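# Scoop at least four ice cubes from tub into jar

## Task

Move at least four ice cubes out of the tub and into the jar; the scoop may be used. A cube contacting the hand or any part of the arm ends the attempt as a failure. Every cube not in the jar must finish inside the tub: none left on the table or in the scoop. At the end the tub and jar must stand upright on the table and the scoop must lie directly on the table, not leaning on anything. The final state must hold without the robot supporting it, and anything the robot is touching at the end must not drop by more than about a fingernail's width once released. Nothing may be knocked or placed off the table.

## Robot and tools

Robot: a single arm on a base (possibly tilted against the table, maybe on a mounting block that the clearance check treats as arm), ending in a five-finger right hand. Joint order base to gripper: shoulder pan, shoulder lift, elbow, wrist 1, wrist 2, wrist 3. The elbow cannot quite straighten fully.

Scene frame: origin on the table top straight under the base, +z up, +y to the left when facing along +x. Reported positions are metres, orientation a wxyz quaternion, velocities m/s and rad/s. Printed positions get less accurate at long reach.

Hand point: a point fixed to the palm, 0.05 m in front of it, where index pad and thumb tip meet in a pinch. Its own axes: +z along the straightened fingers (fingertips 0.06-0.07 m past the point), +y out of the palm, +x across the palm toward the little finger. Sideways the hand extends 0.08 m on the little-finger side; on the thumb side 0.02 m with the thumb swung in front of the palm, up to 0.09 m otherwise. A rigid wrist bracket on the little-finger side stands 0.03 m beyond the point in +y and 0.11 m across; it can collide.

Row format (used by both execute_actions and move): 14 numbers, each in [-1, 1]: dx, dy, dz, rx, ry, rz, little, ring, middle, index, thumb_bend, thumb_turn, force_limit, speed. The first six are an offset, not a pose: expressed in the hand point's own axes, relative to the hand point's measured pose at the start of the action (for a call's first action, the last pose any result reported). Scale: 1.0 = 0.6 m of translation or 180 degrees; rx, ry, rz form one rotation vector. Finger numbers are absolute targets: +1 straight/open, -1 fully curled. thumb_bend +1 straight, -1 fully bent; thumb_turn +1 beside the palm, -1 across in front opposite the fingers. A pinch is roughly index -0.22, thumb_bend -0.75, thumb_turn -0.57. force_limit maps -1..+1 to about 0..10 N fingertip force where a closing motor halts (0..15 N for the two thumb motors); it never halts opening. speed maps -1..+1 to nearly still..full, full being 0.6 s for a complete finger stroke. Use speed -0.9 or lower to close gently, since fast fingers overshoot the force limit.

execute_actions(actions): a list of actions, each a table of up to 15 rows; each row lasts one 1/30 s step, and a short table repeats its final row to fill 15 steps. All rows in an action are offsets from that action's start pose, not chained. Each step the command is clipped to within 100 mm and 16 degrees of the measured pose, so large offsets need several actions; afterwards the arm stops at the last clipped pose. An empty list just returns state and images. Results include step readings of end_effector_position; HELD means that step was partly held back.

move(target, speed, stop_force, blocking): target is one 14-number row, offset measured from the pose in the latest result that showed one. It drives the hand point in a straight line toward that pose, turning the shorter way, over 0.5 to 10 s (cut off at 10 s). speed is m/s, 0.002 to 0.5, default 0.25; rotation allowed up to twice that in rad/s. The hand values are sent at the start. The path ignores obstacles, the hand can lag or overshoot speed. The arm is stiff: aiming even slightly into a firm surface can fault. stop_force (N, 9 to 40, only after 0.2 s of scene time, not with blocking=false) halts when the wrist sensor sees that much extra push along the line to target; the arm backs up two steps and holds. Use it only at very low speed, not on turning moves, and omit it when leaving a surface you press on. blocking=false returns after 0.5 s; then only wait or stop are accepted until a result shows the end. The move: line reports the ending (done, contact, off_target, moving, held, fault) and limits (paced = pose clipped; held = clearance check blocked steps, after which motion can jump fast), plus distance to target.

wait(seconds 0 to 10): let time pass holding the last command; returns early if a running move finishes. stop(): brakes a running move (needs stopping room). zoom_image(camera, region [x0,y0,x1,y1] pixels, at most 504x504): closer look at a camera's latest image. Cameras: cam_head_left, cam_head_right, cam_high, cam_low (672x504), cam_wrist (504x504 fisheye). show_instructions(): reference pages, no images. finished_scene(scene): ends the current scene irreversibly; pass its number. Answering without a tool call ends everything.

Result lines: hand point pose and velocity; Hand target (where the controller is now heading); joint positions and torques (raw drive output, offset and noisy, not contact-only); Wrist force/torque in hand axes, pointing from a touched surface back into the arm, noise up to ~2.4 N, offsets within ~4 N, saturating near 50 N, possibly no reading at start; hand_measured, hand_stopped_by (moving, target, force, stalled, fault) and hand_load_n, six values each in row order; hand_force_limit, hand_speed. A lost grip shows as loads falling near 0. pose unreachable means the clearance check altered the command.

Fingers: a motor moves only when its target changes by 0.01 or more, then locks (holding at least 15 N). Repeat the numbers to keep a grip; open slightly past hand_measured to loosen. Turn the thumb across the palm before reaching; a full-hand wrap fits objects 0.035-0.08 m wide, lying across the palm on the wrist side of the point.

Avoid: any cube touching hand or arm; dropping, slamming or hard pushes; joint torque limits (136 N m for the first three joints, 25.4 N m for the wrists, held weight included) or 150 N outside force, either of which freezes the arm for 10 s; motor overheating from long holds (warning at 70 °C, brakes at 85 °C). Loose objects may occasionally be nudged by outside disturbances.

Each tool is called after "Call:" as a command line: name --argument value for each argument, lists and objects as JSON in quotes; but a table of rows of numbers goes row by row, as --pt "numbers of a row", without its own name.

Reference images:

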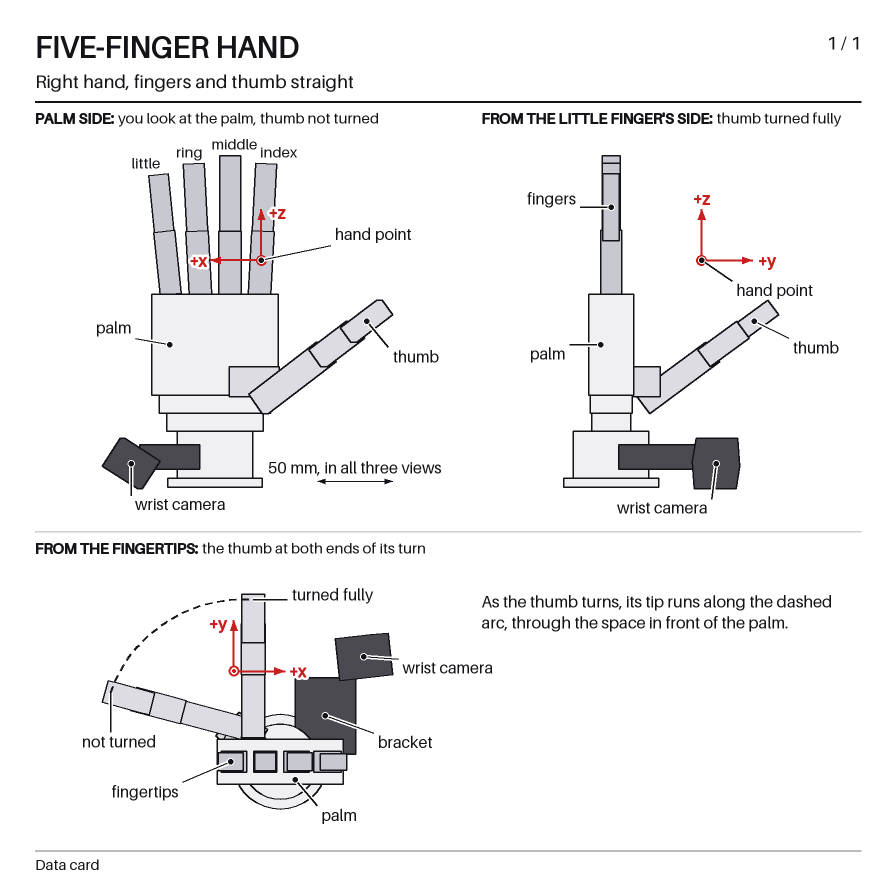

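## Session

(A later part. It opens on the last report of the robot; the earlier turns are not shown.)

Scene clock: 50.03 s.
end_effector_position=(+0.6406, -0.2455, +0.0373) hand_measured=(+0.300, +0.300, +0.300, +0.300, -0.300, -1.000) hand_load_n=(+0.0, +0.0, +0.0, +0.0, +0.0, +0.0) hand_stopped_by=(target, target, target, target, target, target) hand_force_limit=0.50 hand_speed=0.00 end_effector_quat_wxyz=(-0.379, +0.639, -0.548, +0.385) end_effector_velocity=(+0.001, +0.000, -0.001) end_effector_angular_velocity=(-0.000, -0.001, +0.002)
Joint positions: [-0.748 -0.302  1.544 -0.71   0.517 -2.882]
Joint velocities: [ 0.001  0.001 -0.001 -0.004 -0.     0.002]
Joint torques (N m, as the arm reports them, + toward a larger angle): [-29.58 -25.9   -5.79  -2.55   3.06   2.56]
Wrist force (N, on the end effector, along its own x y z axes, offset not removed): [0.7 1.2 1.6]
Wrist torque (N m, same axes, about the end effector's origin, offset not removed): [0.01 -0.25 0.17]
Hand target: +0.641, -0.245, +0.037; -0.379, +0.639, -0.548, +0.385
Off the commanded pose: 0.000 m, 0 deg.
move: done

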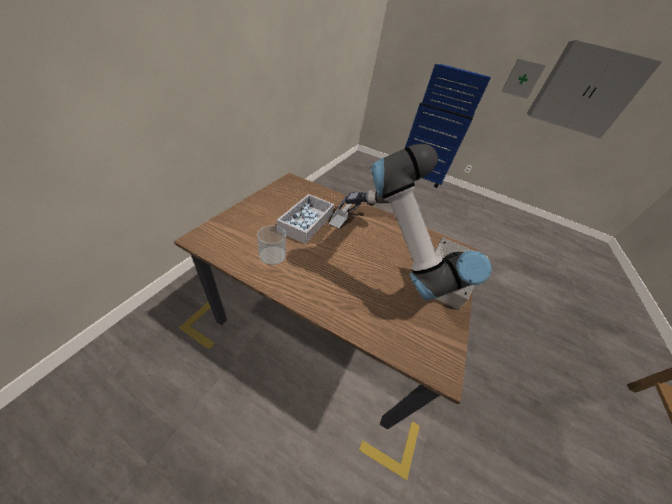

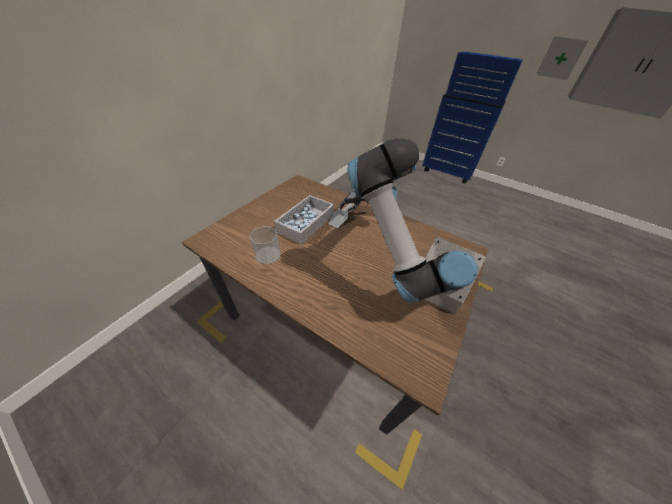

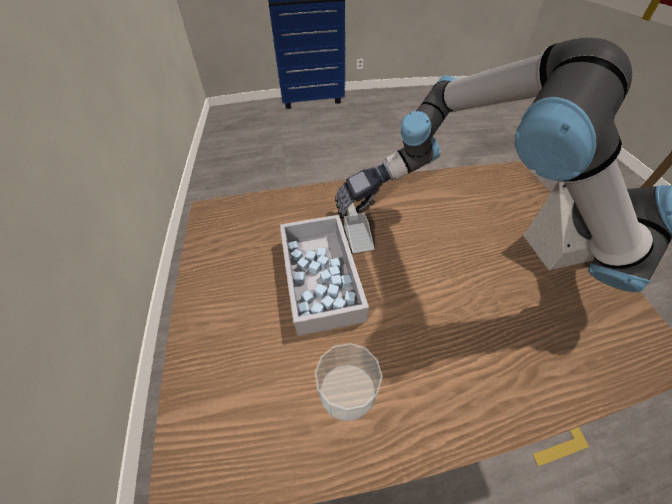

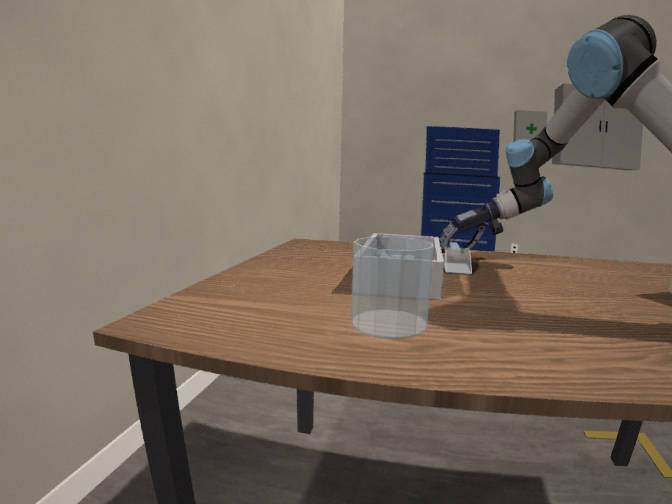

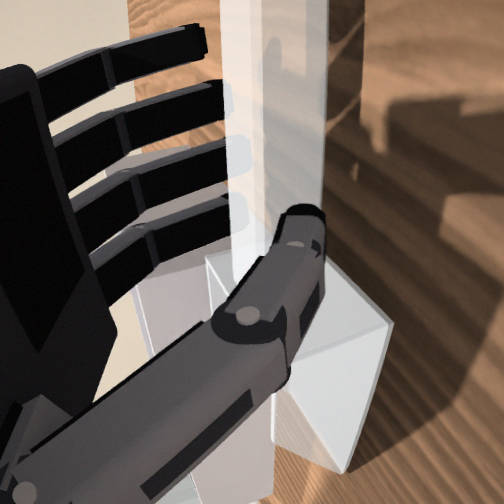

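Slightly lower, then close index+middle.

Call:
move --target '[0,0.012,0.005,0,0,0,0.3,0.3,0.3,0.3,-0.3,-1,0.5,0]' --speed 0.03

Call:
move --target '[0,0,0,0,0,0,0.3,0.3,-0.8,-0.8,-0.4,-1,0.4,-0.7]'

Call:
move --target '[0,-0.18,-0.08,0,0,0,0.3,0.3,-0.8,-0.8,-0.4,-1,0.4,-0.7]' --speed 0.1

Call:
zoom_image --camera "cam_low" --region '[400, 150, 560, 270]'

Scene clock: 58.83 s.
end_effector_position=(+0.6404, -0.2461, +0.0296) hand_measured=(+0.300, +0.300, +0.300, +0.300, -0.300, -1.000) hand_load_n=(+0.0, +0.0, +0.0, +0.0, +0.0, +0.0) hand_stopped_by=(target, target, target, target, target, target) hand_force_limit=0.50 hand_speed=0.00 end_effector_quat_wxyz=(-0.379, +0.639, -0.548, +0.385) end_effector_velocity=(+0.000, -0.001, +0.000) end_effector_angular_velocity=(-0.002, -0.002, +0.000)
Joint positions: [-0.74  -0.292  1.546 -0.728  0.524 -2.874]
Joint velocities: [-0.001  0.001 -0.    -0.003  0.    -0.001]
Joint torques (N m, as the arm reports them, + toward a larger angle): [-28.95 -26.63  -5.72  -2.46   2.86   2.6 ]
Wrist force (N, on the end effector, along its own x y z axes, offset not removed): [2.3 1.6 0.6]
Wrist torque (N m, same axes, about the end effector's origin, offset not removed): [0.18 -0.32 0.18]
Hand target: +0.640, -0.246, +0.029; -0.379, +0.639, -0.548, +0.385
Off the commanded pose: 0.000 m, 0 deg.
move: done

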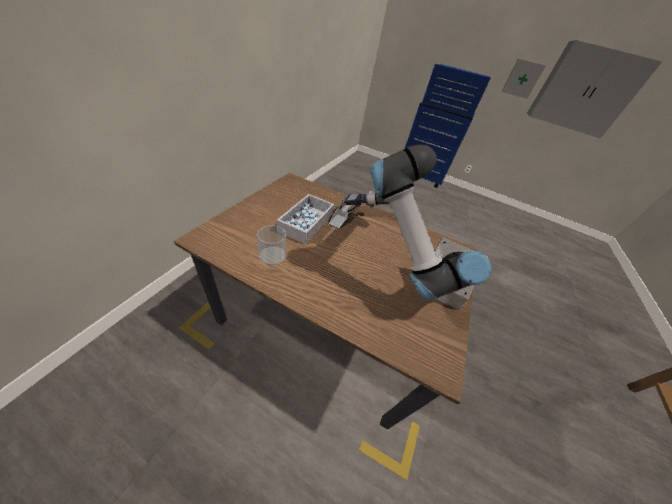

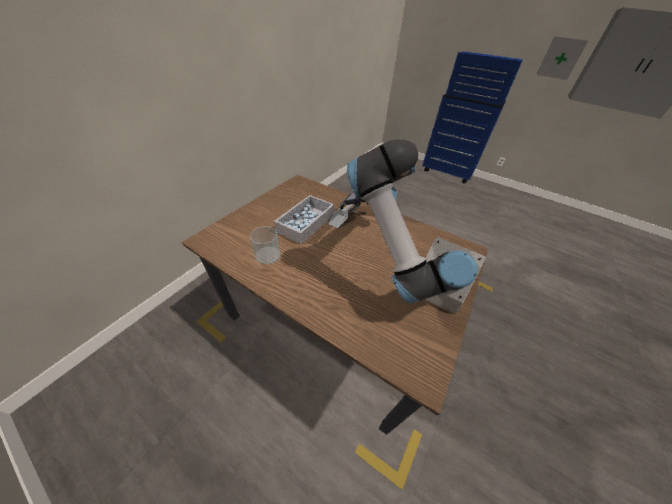

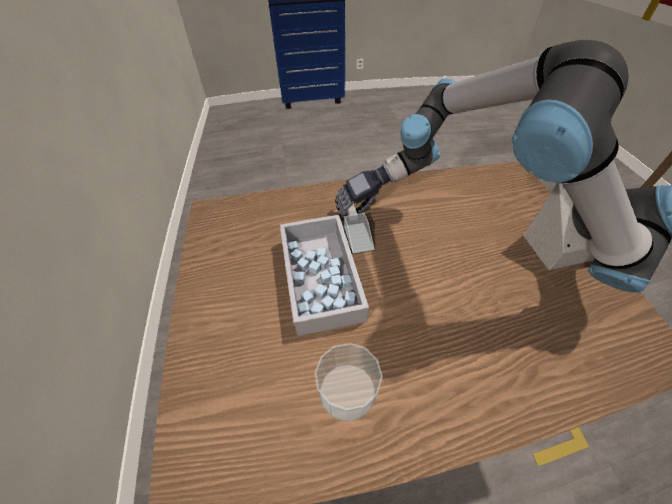

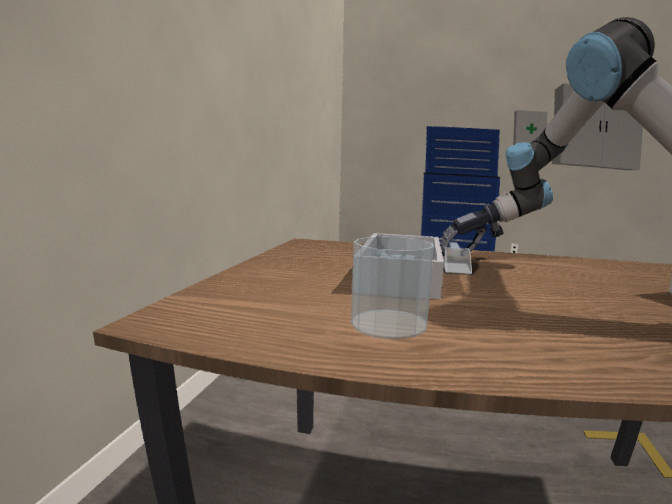

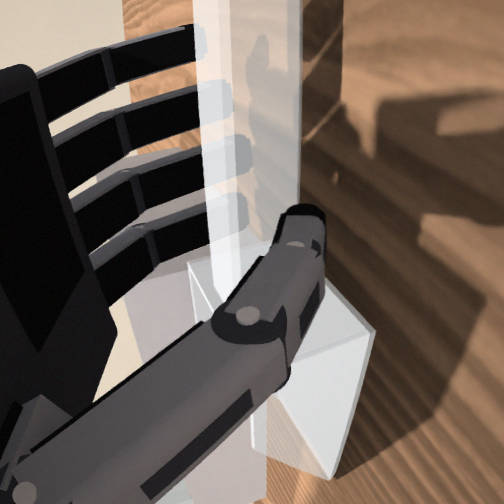

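Scene clock: 59.60 s.
end_effector_position=(+0.6404, -0.2461, +0.0295) hand_measured=(+0.300, +0.300, +0.056, +0.054, -0.392, -1.000) hand_load_n=(+0.0, +0.0, +8.5, +7.5, +6.0, -2.0) hand_stopped_by=(target, target, force, force, target, target) hand_force_limit=0.40 hand_speed=-0.70 end_effector_quat_wxyz=(-0.379, +0.639, -0.548, +0.385) end_effector_velocity=(-0.000, -0.000, +0.000) end_effector_angular_velocity=(-0.001, -0.000, +0.001)
Joint positions: [-0.74  -0.292  1.546 -0.729  0.524 -2.874]
Joint velocities: [-0.001  0.    -0.     0.    -0.001 -0.001]
Joint torques (N m, as the arm reports them, + toward a larger angle): [-35.16 -41.59  -7.07   1.63   1.31   0.4 ]
Wrist force (N, on the end effector, along its own x y z axes, offset not removed): [0.7 -1.3 1.5]
Wrist torque (N m, same axes, about the end effector's origin, offset not removed): [-0.09 -0.08 0.23]
Hand target: +0.640, -0.246, +0.030; -0.379, +0.639, -0.548, +0.385
Off the commanded pose: 0.000 m, 0 deg.
move: done

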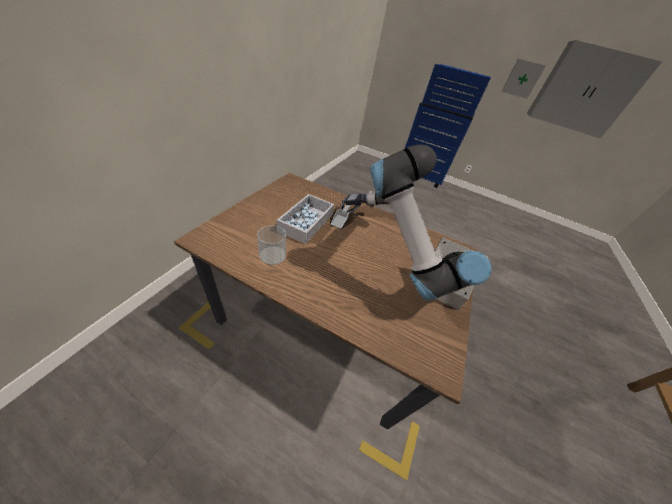

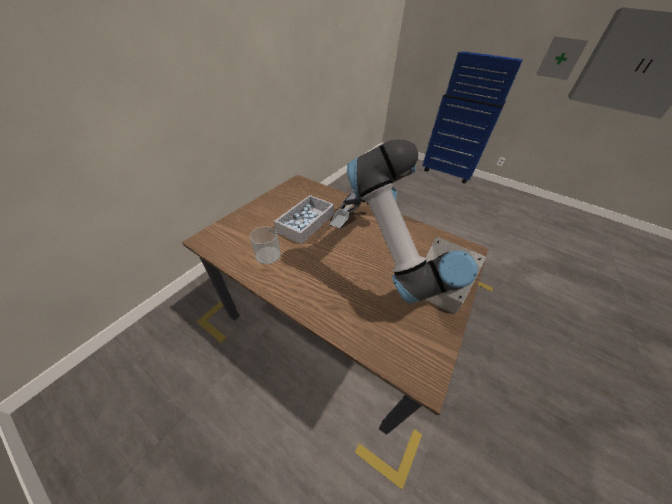

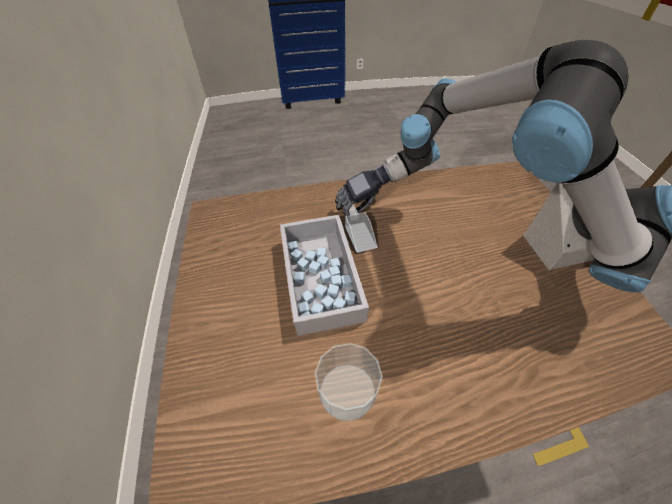

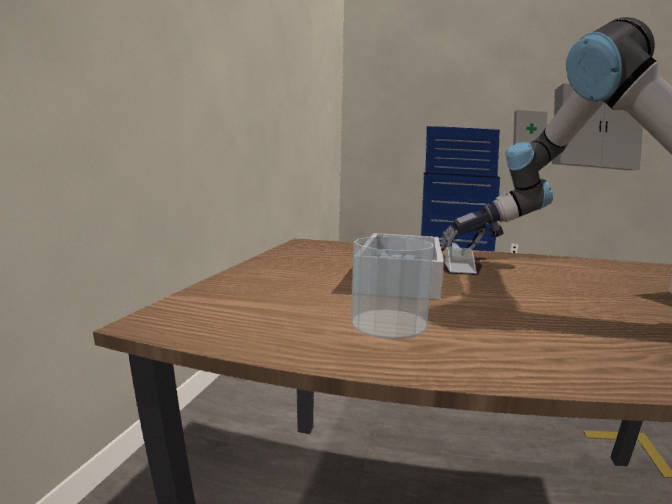

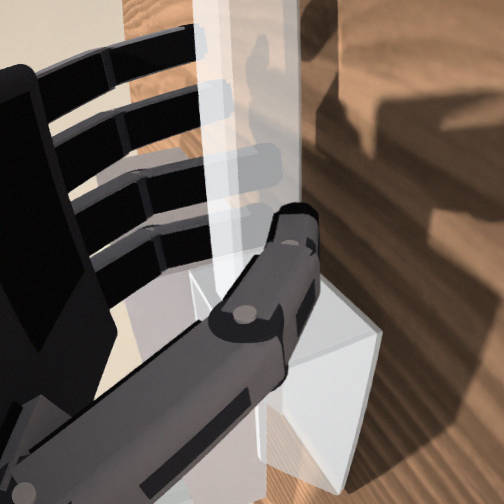

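Scene clock: 61.20 s.
end_effector_position=(+0.6410, -0.2371, +0.1473) hand_measured=(+0.300, +0.300, +0.056, +0.054, -0.392, -1.000) hand_load_n=(+0.0, +0.0, +7.0, +6.5, +9.5, -1.0) hand_stopped_by=(target, target, force, force, target, target) hand_force_limit=0.40 hand_speed=-0.70 end_effector_quat_wxyz=(-0.378, +0.639, -0.548, +0.385) end_effector_velocity=(-0.000, -0.000, +0.001) end_effector_angular_velocity=(-0.000, +0.000, -0.000)
Joint positions: [-0.846 -0.423  1.48  -0.418  0.435 -3.001]
Joint velocities: [-0.002 -0.001 -0.001  0.006 -0.001 -0.003]
Joint torques (N m, as the arm reports them, + toward a larger angle): [-42.74 -53.4  -22.1    2.05  -2.26  -2.64]
Wrist force (N, on the end effector, along its own x y z axes, offset not removed): [-1.4 3.6 1.1]
Wrist torque (N m, same axes, about the end effector's origin, offset not removed): [0.29 0.11 -0.08]
Hand target: +0.641, -0.237, +0.147; -0.378, +0.639, -0.548, +0.385
Off the commanded pose: 0.000 m, 0 deg.
move: done

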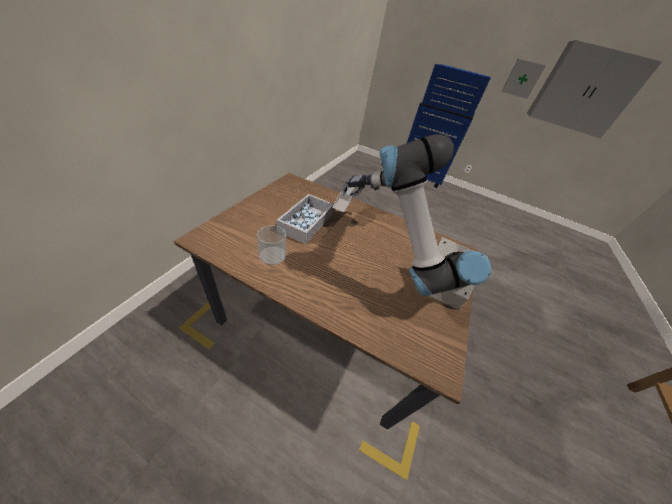

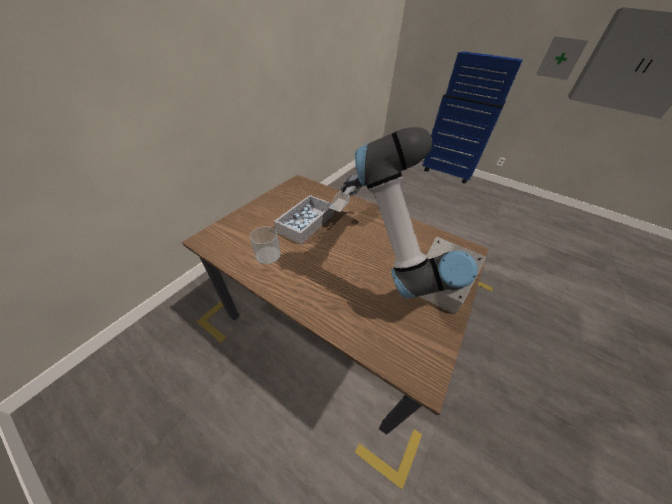

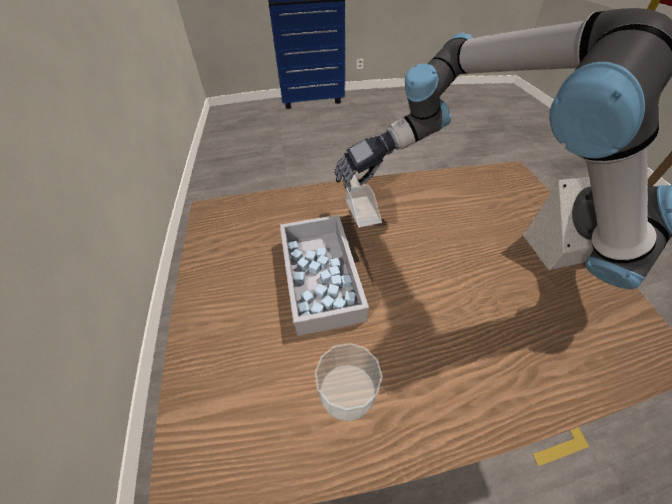

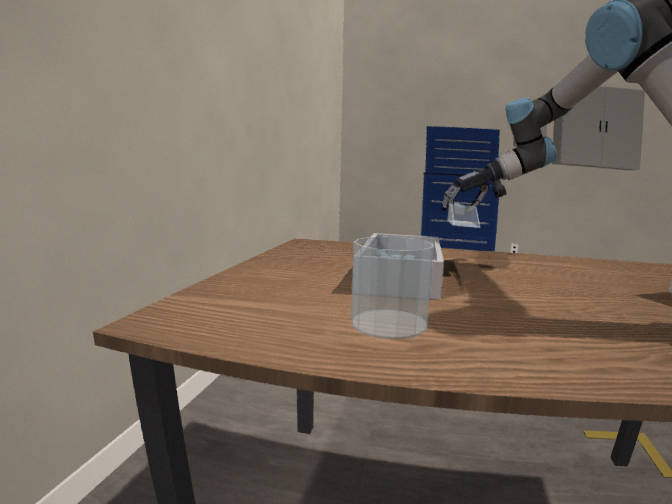

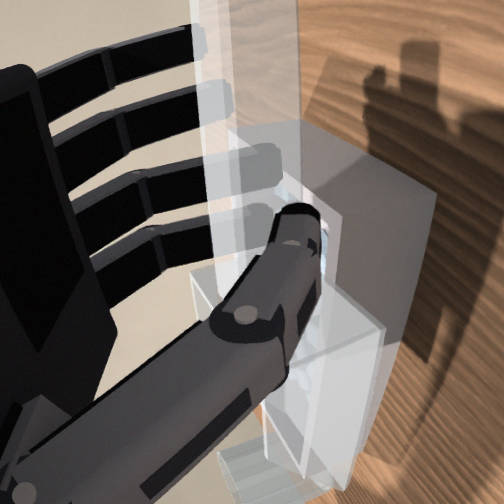

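Region (400, 150, 560, 270) of cam_low's 672x504 image, scaled by 3.150, with more detail than that image has; it fills the top 378 rows of this view, and the rest is white.

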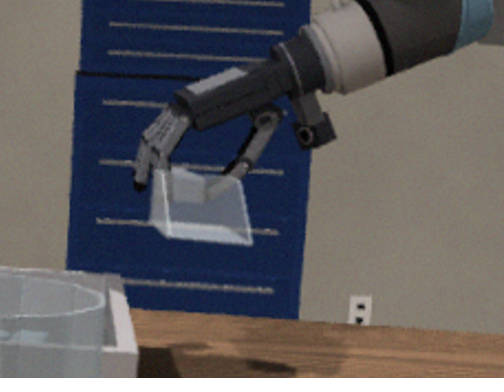

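Call:
move --target '[0.02,-0.06,0.129,-0.04,0.07,-0.152,0.6,0.6,-0.8,-0.8,-0.4,-1,0.4,-0.7]' --speed 0.15

Call:
zoom_image --camera "cam_high" --region '[250, 150, 430, 340]'

Call:
zoom_image --camera "cam_head_left" --region '[250, 160, 390, 270]'

Scene clock: 75.83 s.
end_effector_position=(+0.7272, -0.2399, +0.1487) hand_measured=(+0.600, +0.600, +0.056, +0.054, -0.392, -1.000) hand_load_n=(+0.0, +0.0, +9.0, +3.5, +8.5, -1.0) hand_stopped_by=(target, target, force, force, target, target) hand_force_limit=0.40 hand_speed=-0.70 end_effector_quat_wxyz=(-0.175, +0.726, -0.443, +0.496) end_effector_velocity=(+0.001, +0.000, -0.001) end_effector_angular_velocity=(-0.005, +0.003, -0.001)
Joint positions: [-0.65  -0.475  1.31  -0.176  0.818 -3.427]
Joint velocities: [ 0.004  0.001 -0.003  0.004  0.005 -0.004]
Joint torques (N m, as the arm reports them, + toward a larger angle): [-31.86 -22.24 -21.52   1.75   3.04  -2.85]
Wrist force (N, on the end effector, along its own x y z axes, offset not removed): [1.6 1.9 -0.2]
Wrist torque (N m, same axes, about the end effector's origin, offset not removed): [0.07 -0.34 0.37]
Hand target: +0.727, -0.240, +0.149; -0.175, +0.727, -0.443, +0.496
Off the commanded pose: 0.000 m, 0 deg.
move: done

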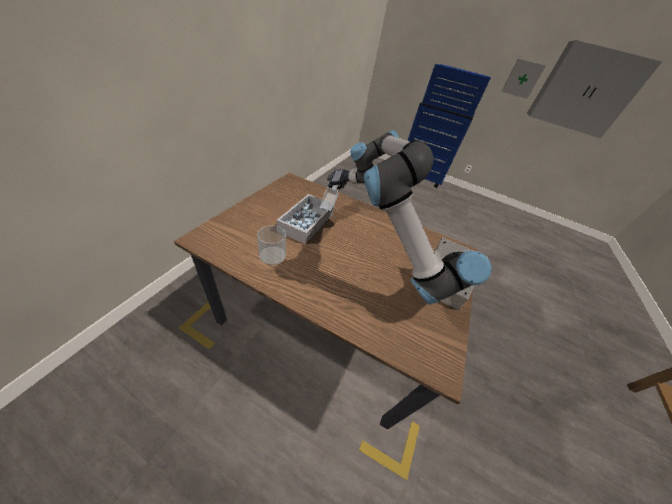

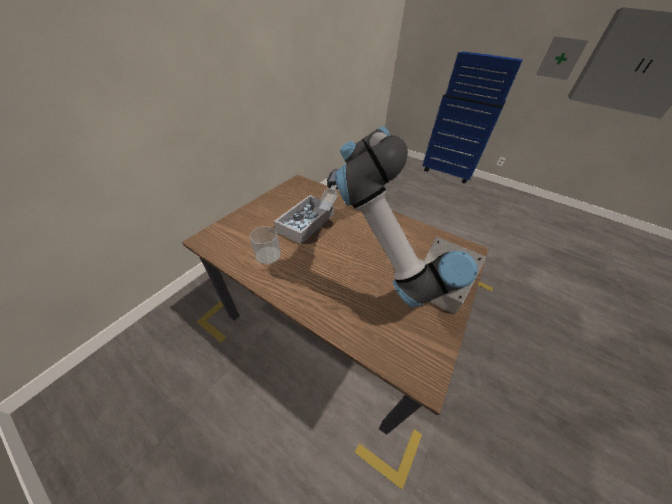

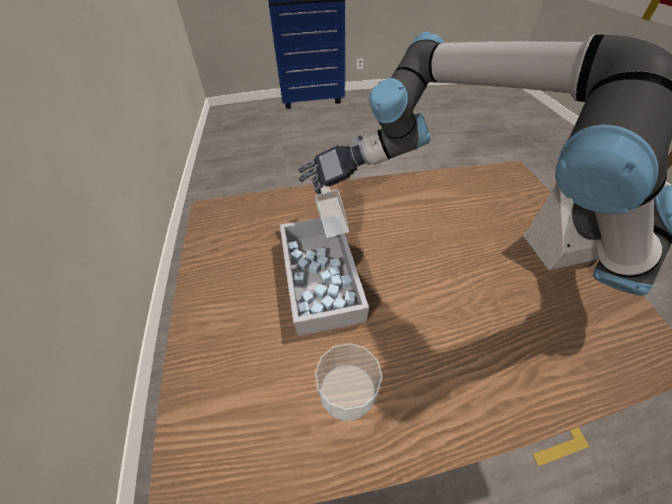

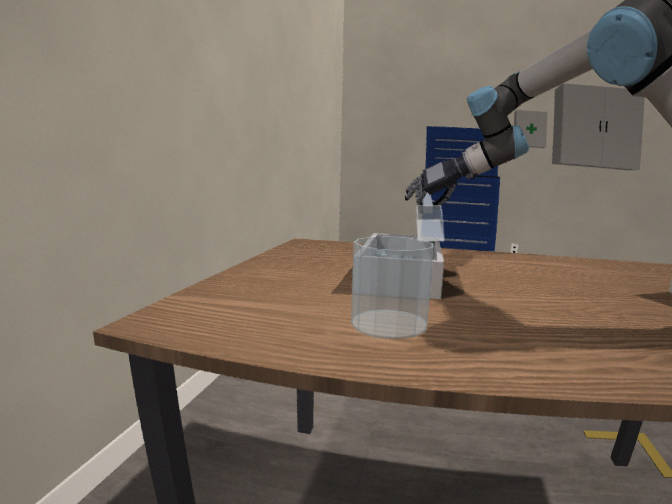

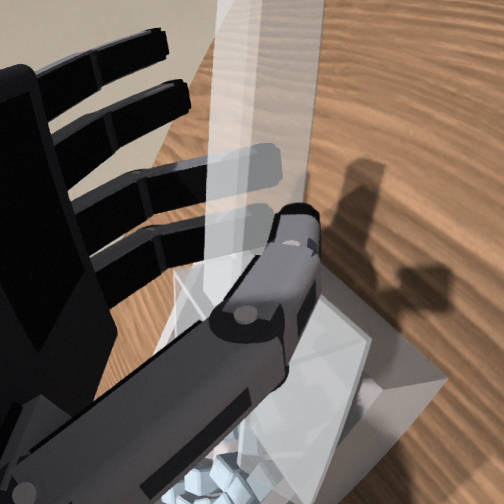

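Region (250, 150, 430, 340) of cam_high's 672x504 image, scaled by 2.653, with more detail than that image has; it fills the left 477 columns of this view, and the rest is white.

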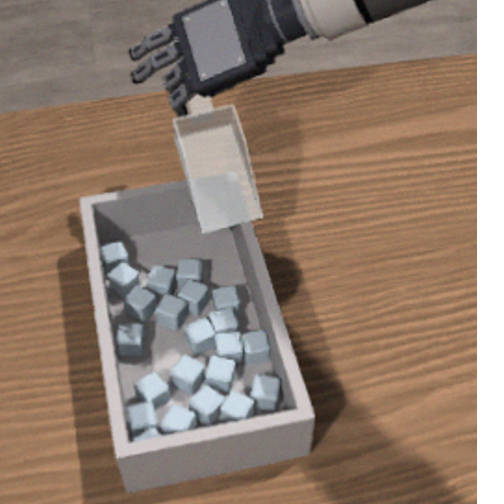

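Region (250, 160, 390, 270) of cam_head_left's 672x504 image, scaled by 3.600, with more detail than that image has; it fills the top 396 rows of this view, and the rest is white.

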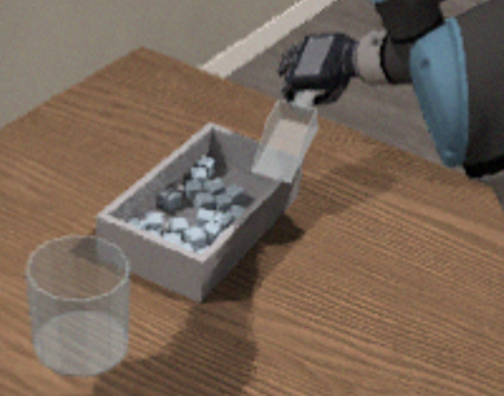

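Call:
move --target '[0.025,-0.052,0.045,-0.025,0.031,0.02,0.6,0.6,-0.8,-0.9,-0.4,-1,0.6,-0.8]' --speed 0.06

Call:
move --target '[-0.04,-0.03,-0.01,0,0.05,-0.095,0.6,0.6,-0.8,-0.9,-0.4,-1,0.6,-0.8]' --speed 0.1

Call:
zoom_image --camera "cam_high" --region '[250, 150, 430, 340]'

Call:
zoom_image --camera "cam_head_left" --region '[250, 160, 390, 270]'

Scene clock: 88.17 s.
end_effector_position=(+0.7671, -0.2400, +0.1667) hand_measured=(+0.600, +0.600, +0.056, +0.036, -0.390, -1.000) hand_load_n=(+0.0, +0.0, +6.0, +9.5, +11.5, -0.5) hand_stopped_by=(target, target, force, force, target, target) hand_force_limit=0.60 hand_speed=-0.80 end_effector_quat_wxyz=(-0.140, +0.694, -0.492, +0.507) end_effector_velocity=(+0.001, +0.000, +0.000) end_effector_angular_velocity=(+0.001, +0.002, -0.003)
Joint positions: [-0.595 -0.439  1.125  0.01   0.975 -3.361]
Joint velocities: [ 0.001  0.003 -0.007  0.008  0.003  0.001]
Joint torques (N m, as the arm reports them, + toward a larger angle): [-36.32 -26.55 -21.46   1.54   3.15   2.45]
Wrist force (N, on the end effector, along its own x y z axes, offset not removed): [-0.8 1.2 2.4]
Wrist torque (N m, same axes, about the end effector's origin, offset not removed): [-0.08 0.24 -0.01]
Hand target: +0.767, -0.240, +0.167; -0.140, +0.694, -0.492, +0.507
Off the commanded pose: 0.000 m, 0 deg.
move: done

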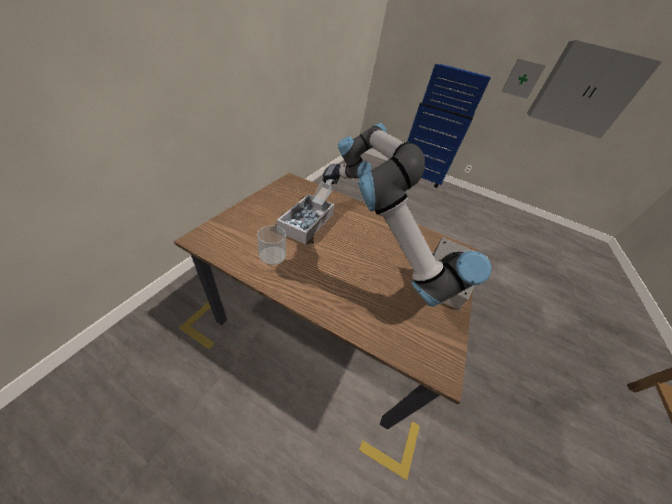

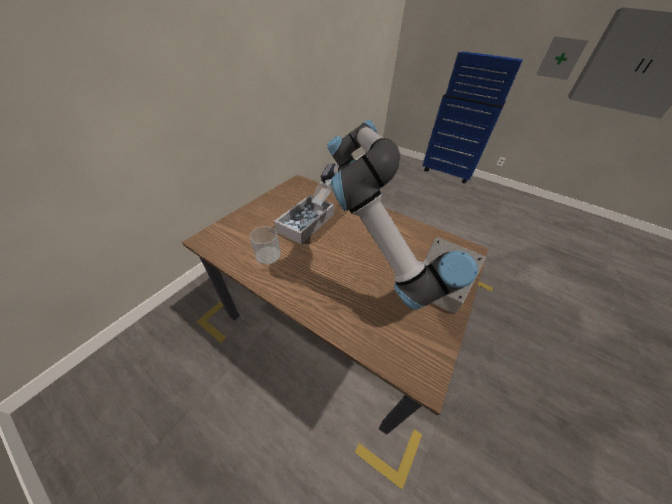

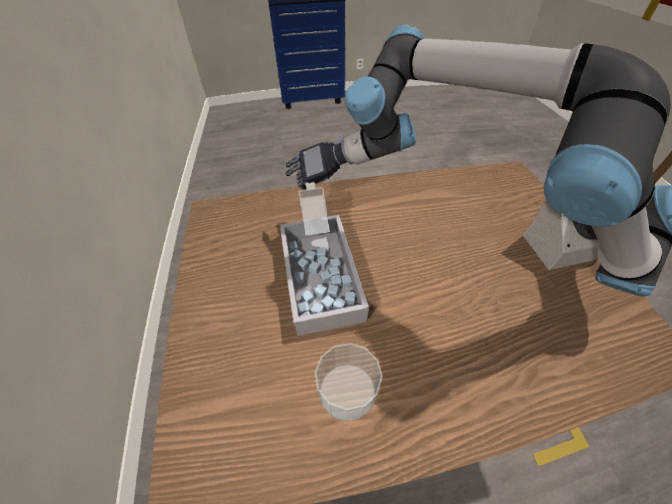

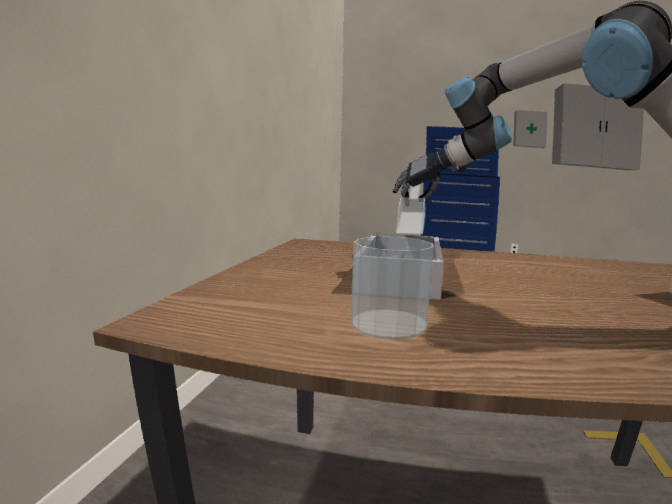

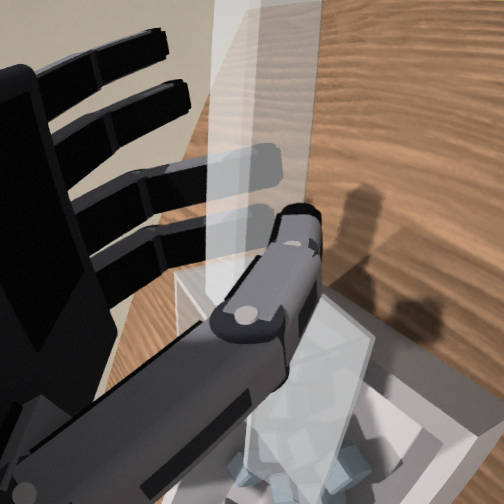

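Scene clock: 90.17 s.
end_effector_position=(+0.7718, -0.2097, +0.1684) hand_measured=(+0.600, +0.600, +0.056, +0.036, -0.390, -1.000) hand_load_n=(+0.0, +0.0, +6.0, +9.5, +11.5, -0.5) hand_stopped_by=(target, target, force, force, target, target) hand_force_limit=0.60 hand_speed=-0.80 end_effector_quat_wxyz=(-0.025, +0.717, -0.393, +0.575) end_effector_velocity=(-0.001, +0.000, -0.001) end_effector_angular_velocity=(-0.009, +0.002, -0.000)
Joint positions: [-0.484 -0.558  1.262 -0.097  1.211 -3.558]
Joint velocities: [ 0.003 -0.002  0.005 -0.003  0.006 -0.006]
Joint torques (N m, as the arm reports them, + toward a larger angle): [-36.32 -53.57  -8.77  -2.78   3.53  -2.5 ]
Wrist force (N, on the end effector, along its own x y z axes, offset not removed): [-0.5 0.6 1.0]
Wrist torque (N m, same axes, about the end effector's origin, offset not removed): [-0.13 0.06 -0.03]
Hand target: +0.772, -0.210, +0.168; -0.025, +0.717, -0.393, +0.575
Off the commanded pose: 0.000 m, 0 deg.
move: done

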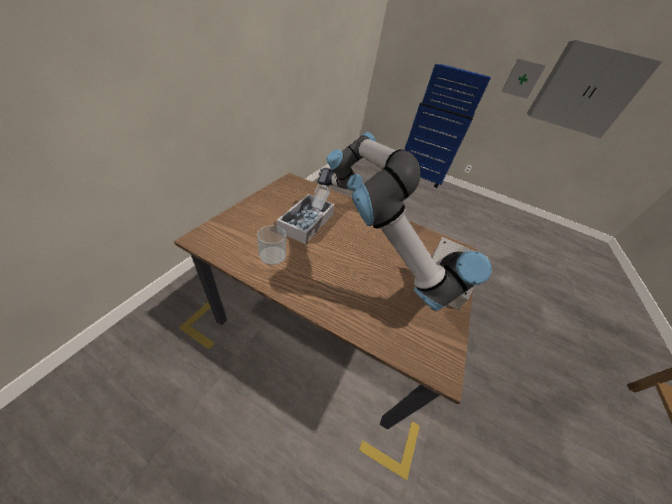

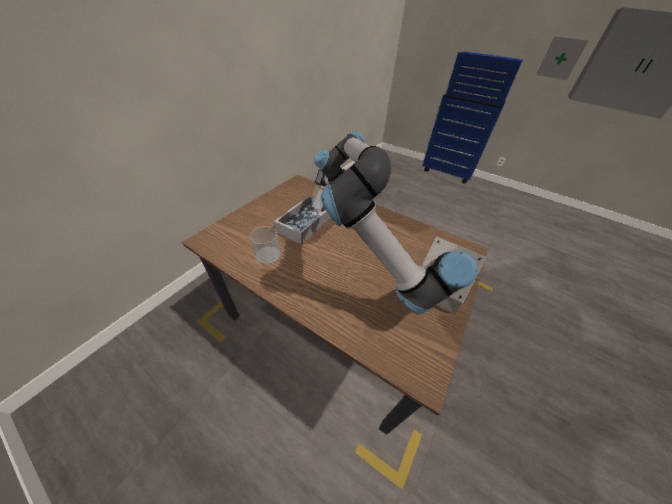

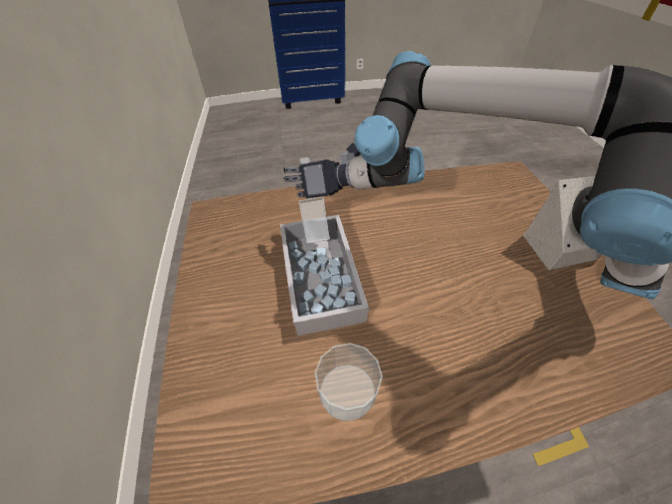

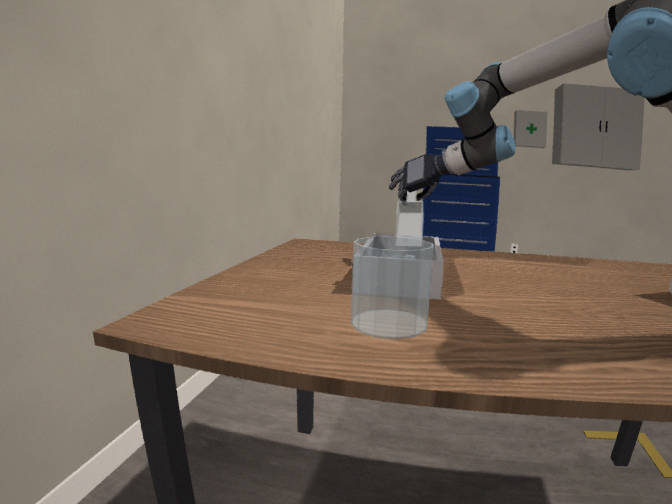

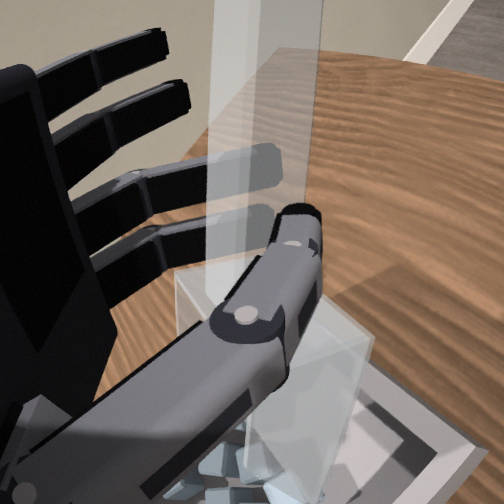

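Region (250, 150, 430, 340) of cam_high's 672x504 image, scaled by 2.653, with more detail than that image has; it fills the left 477 columns of this view, and the rest is white.

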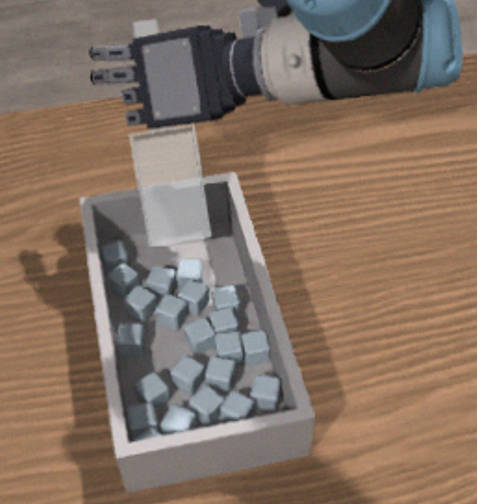

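Region (250, 160, 390, 270) of cam_head_left's 672x504 image, scaled by 3.600, with more detail than that image has; it fills the top 396 rows of this view, and the rest is white.

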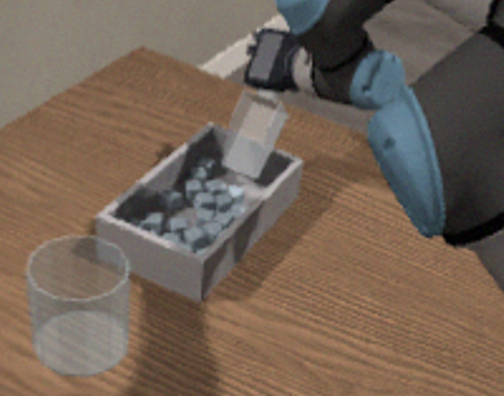

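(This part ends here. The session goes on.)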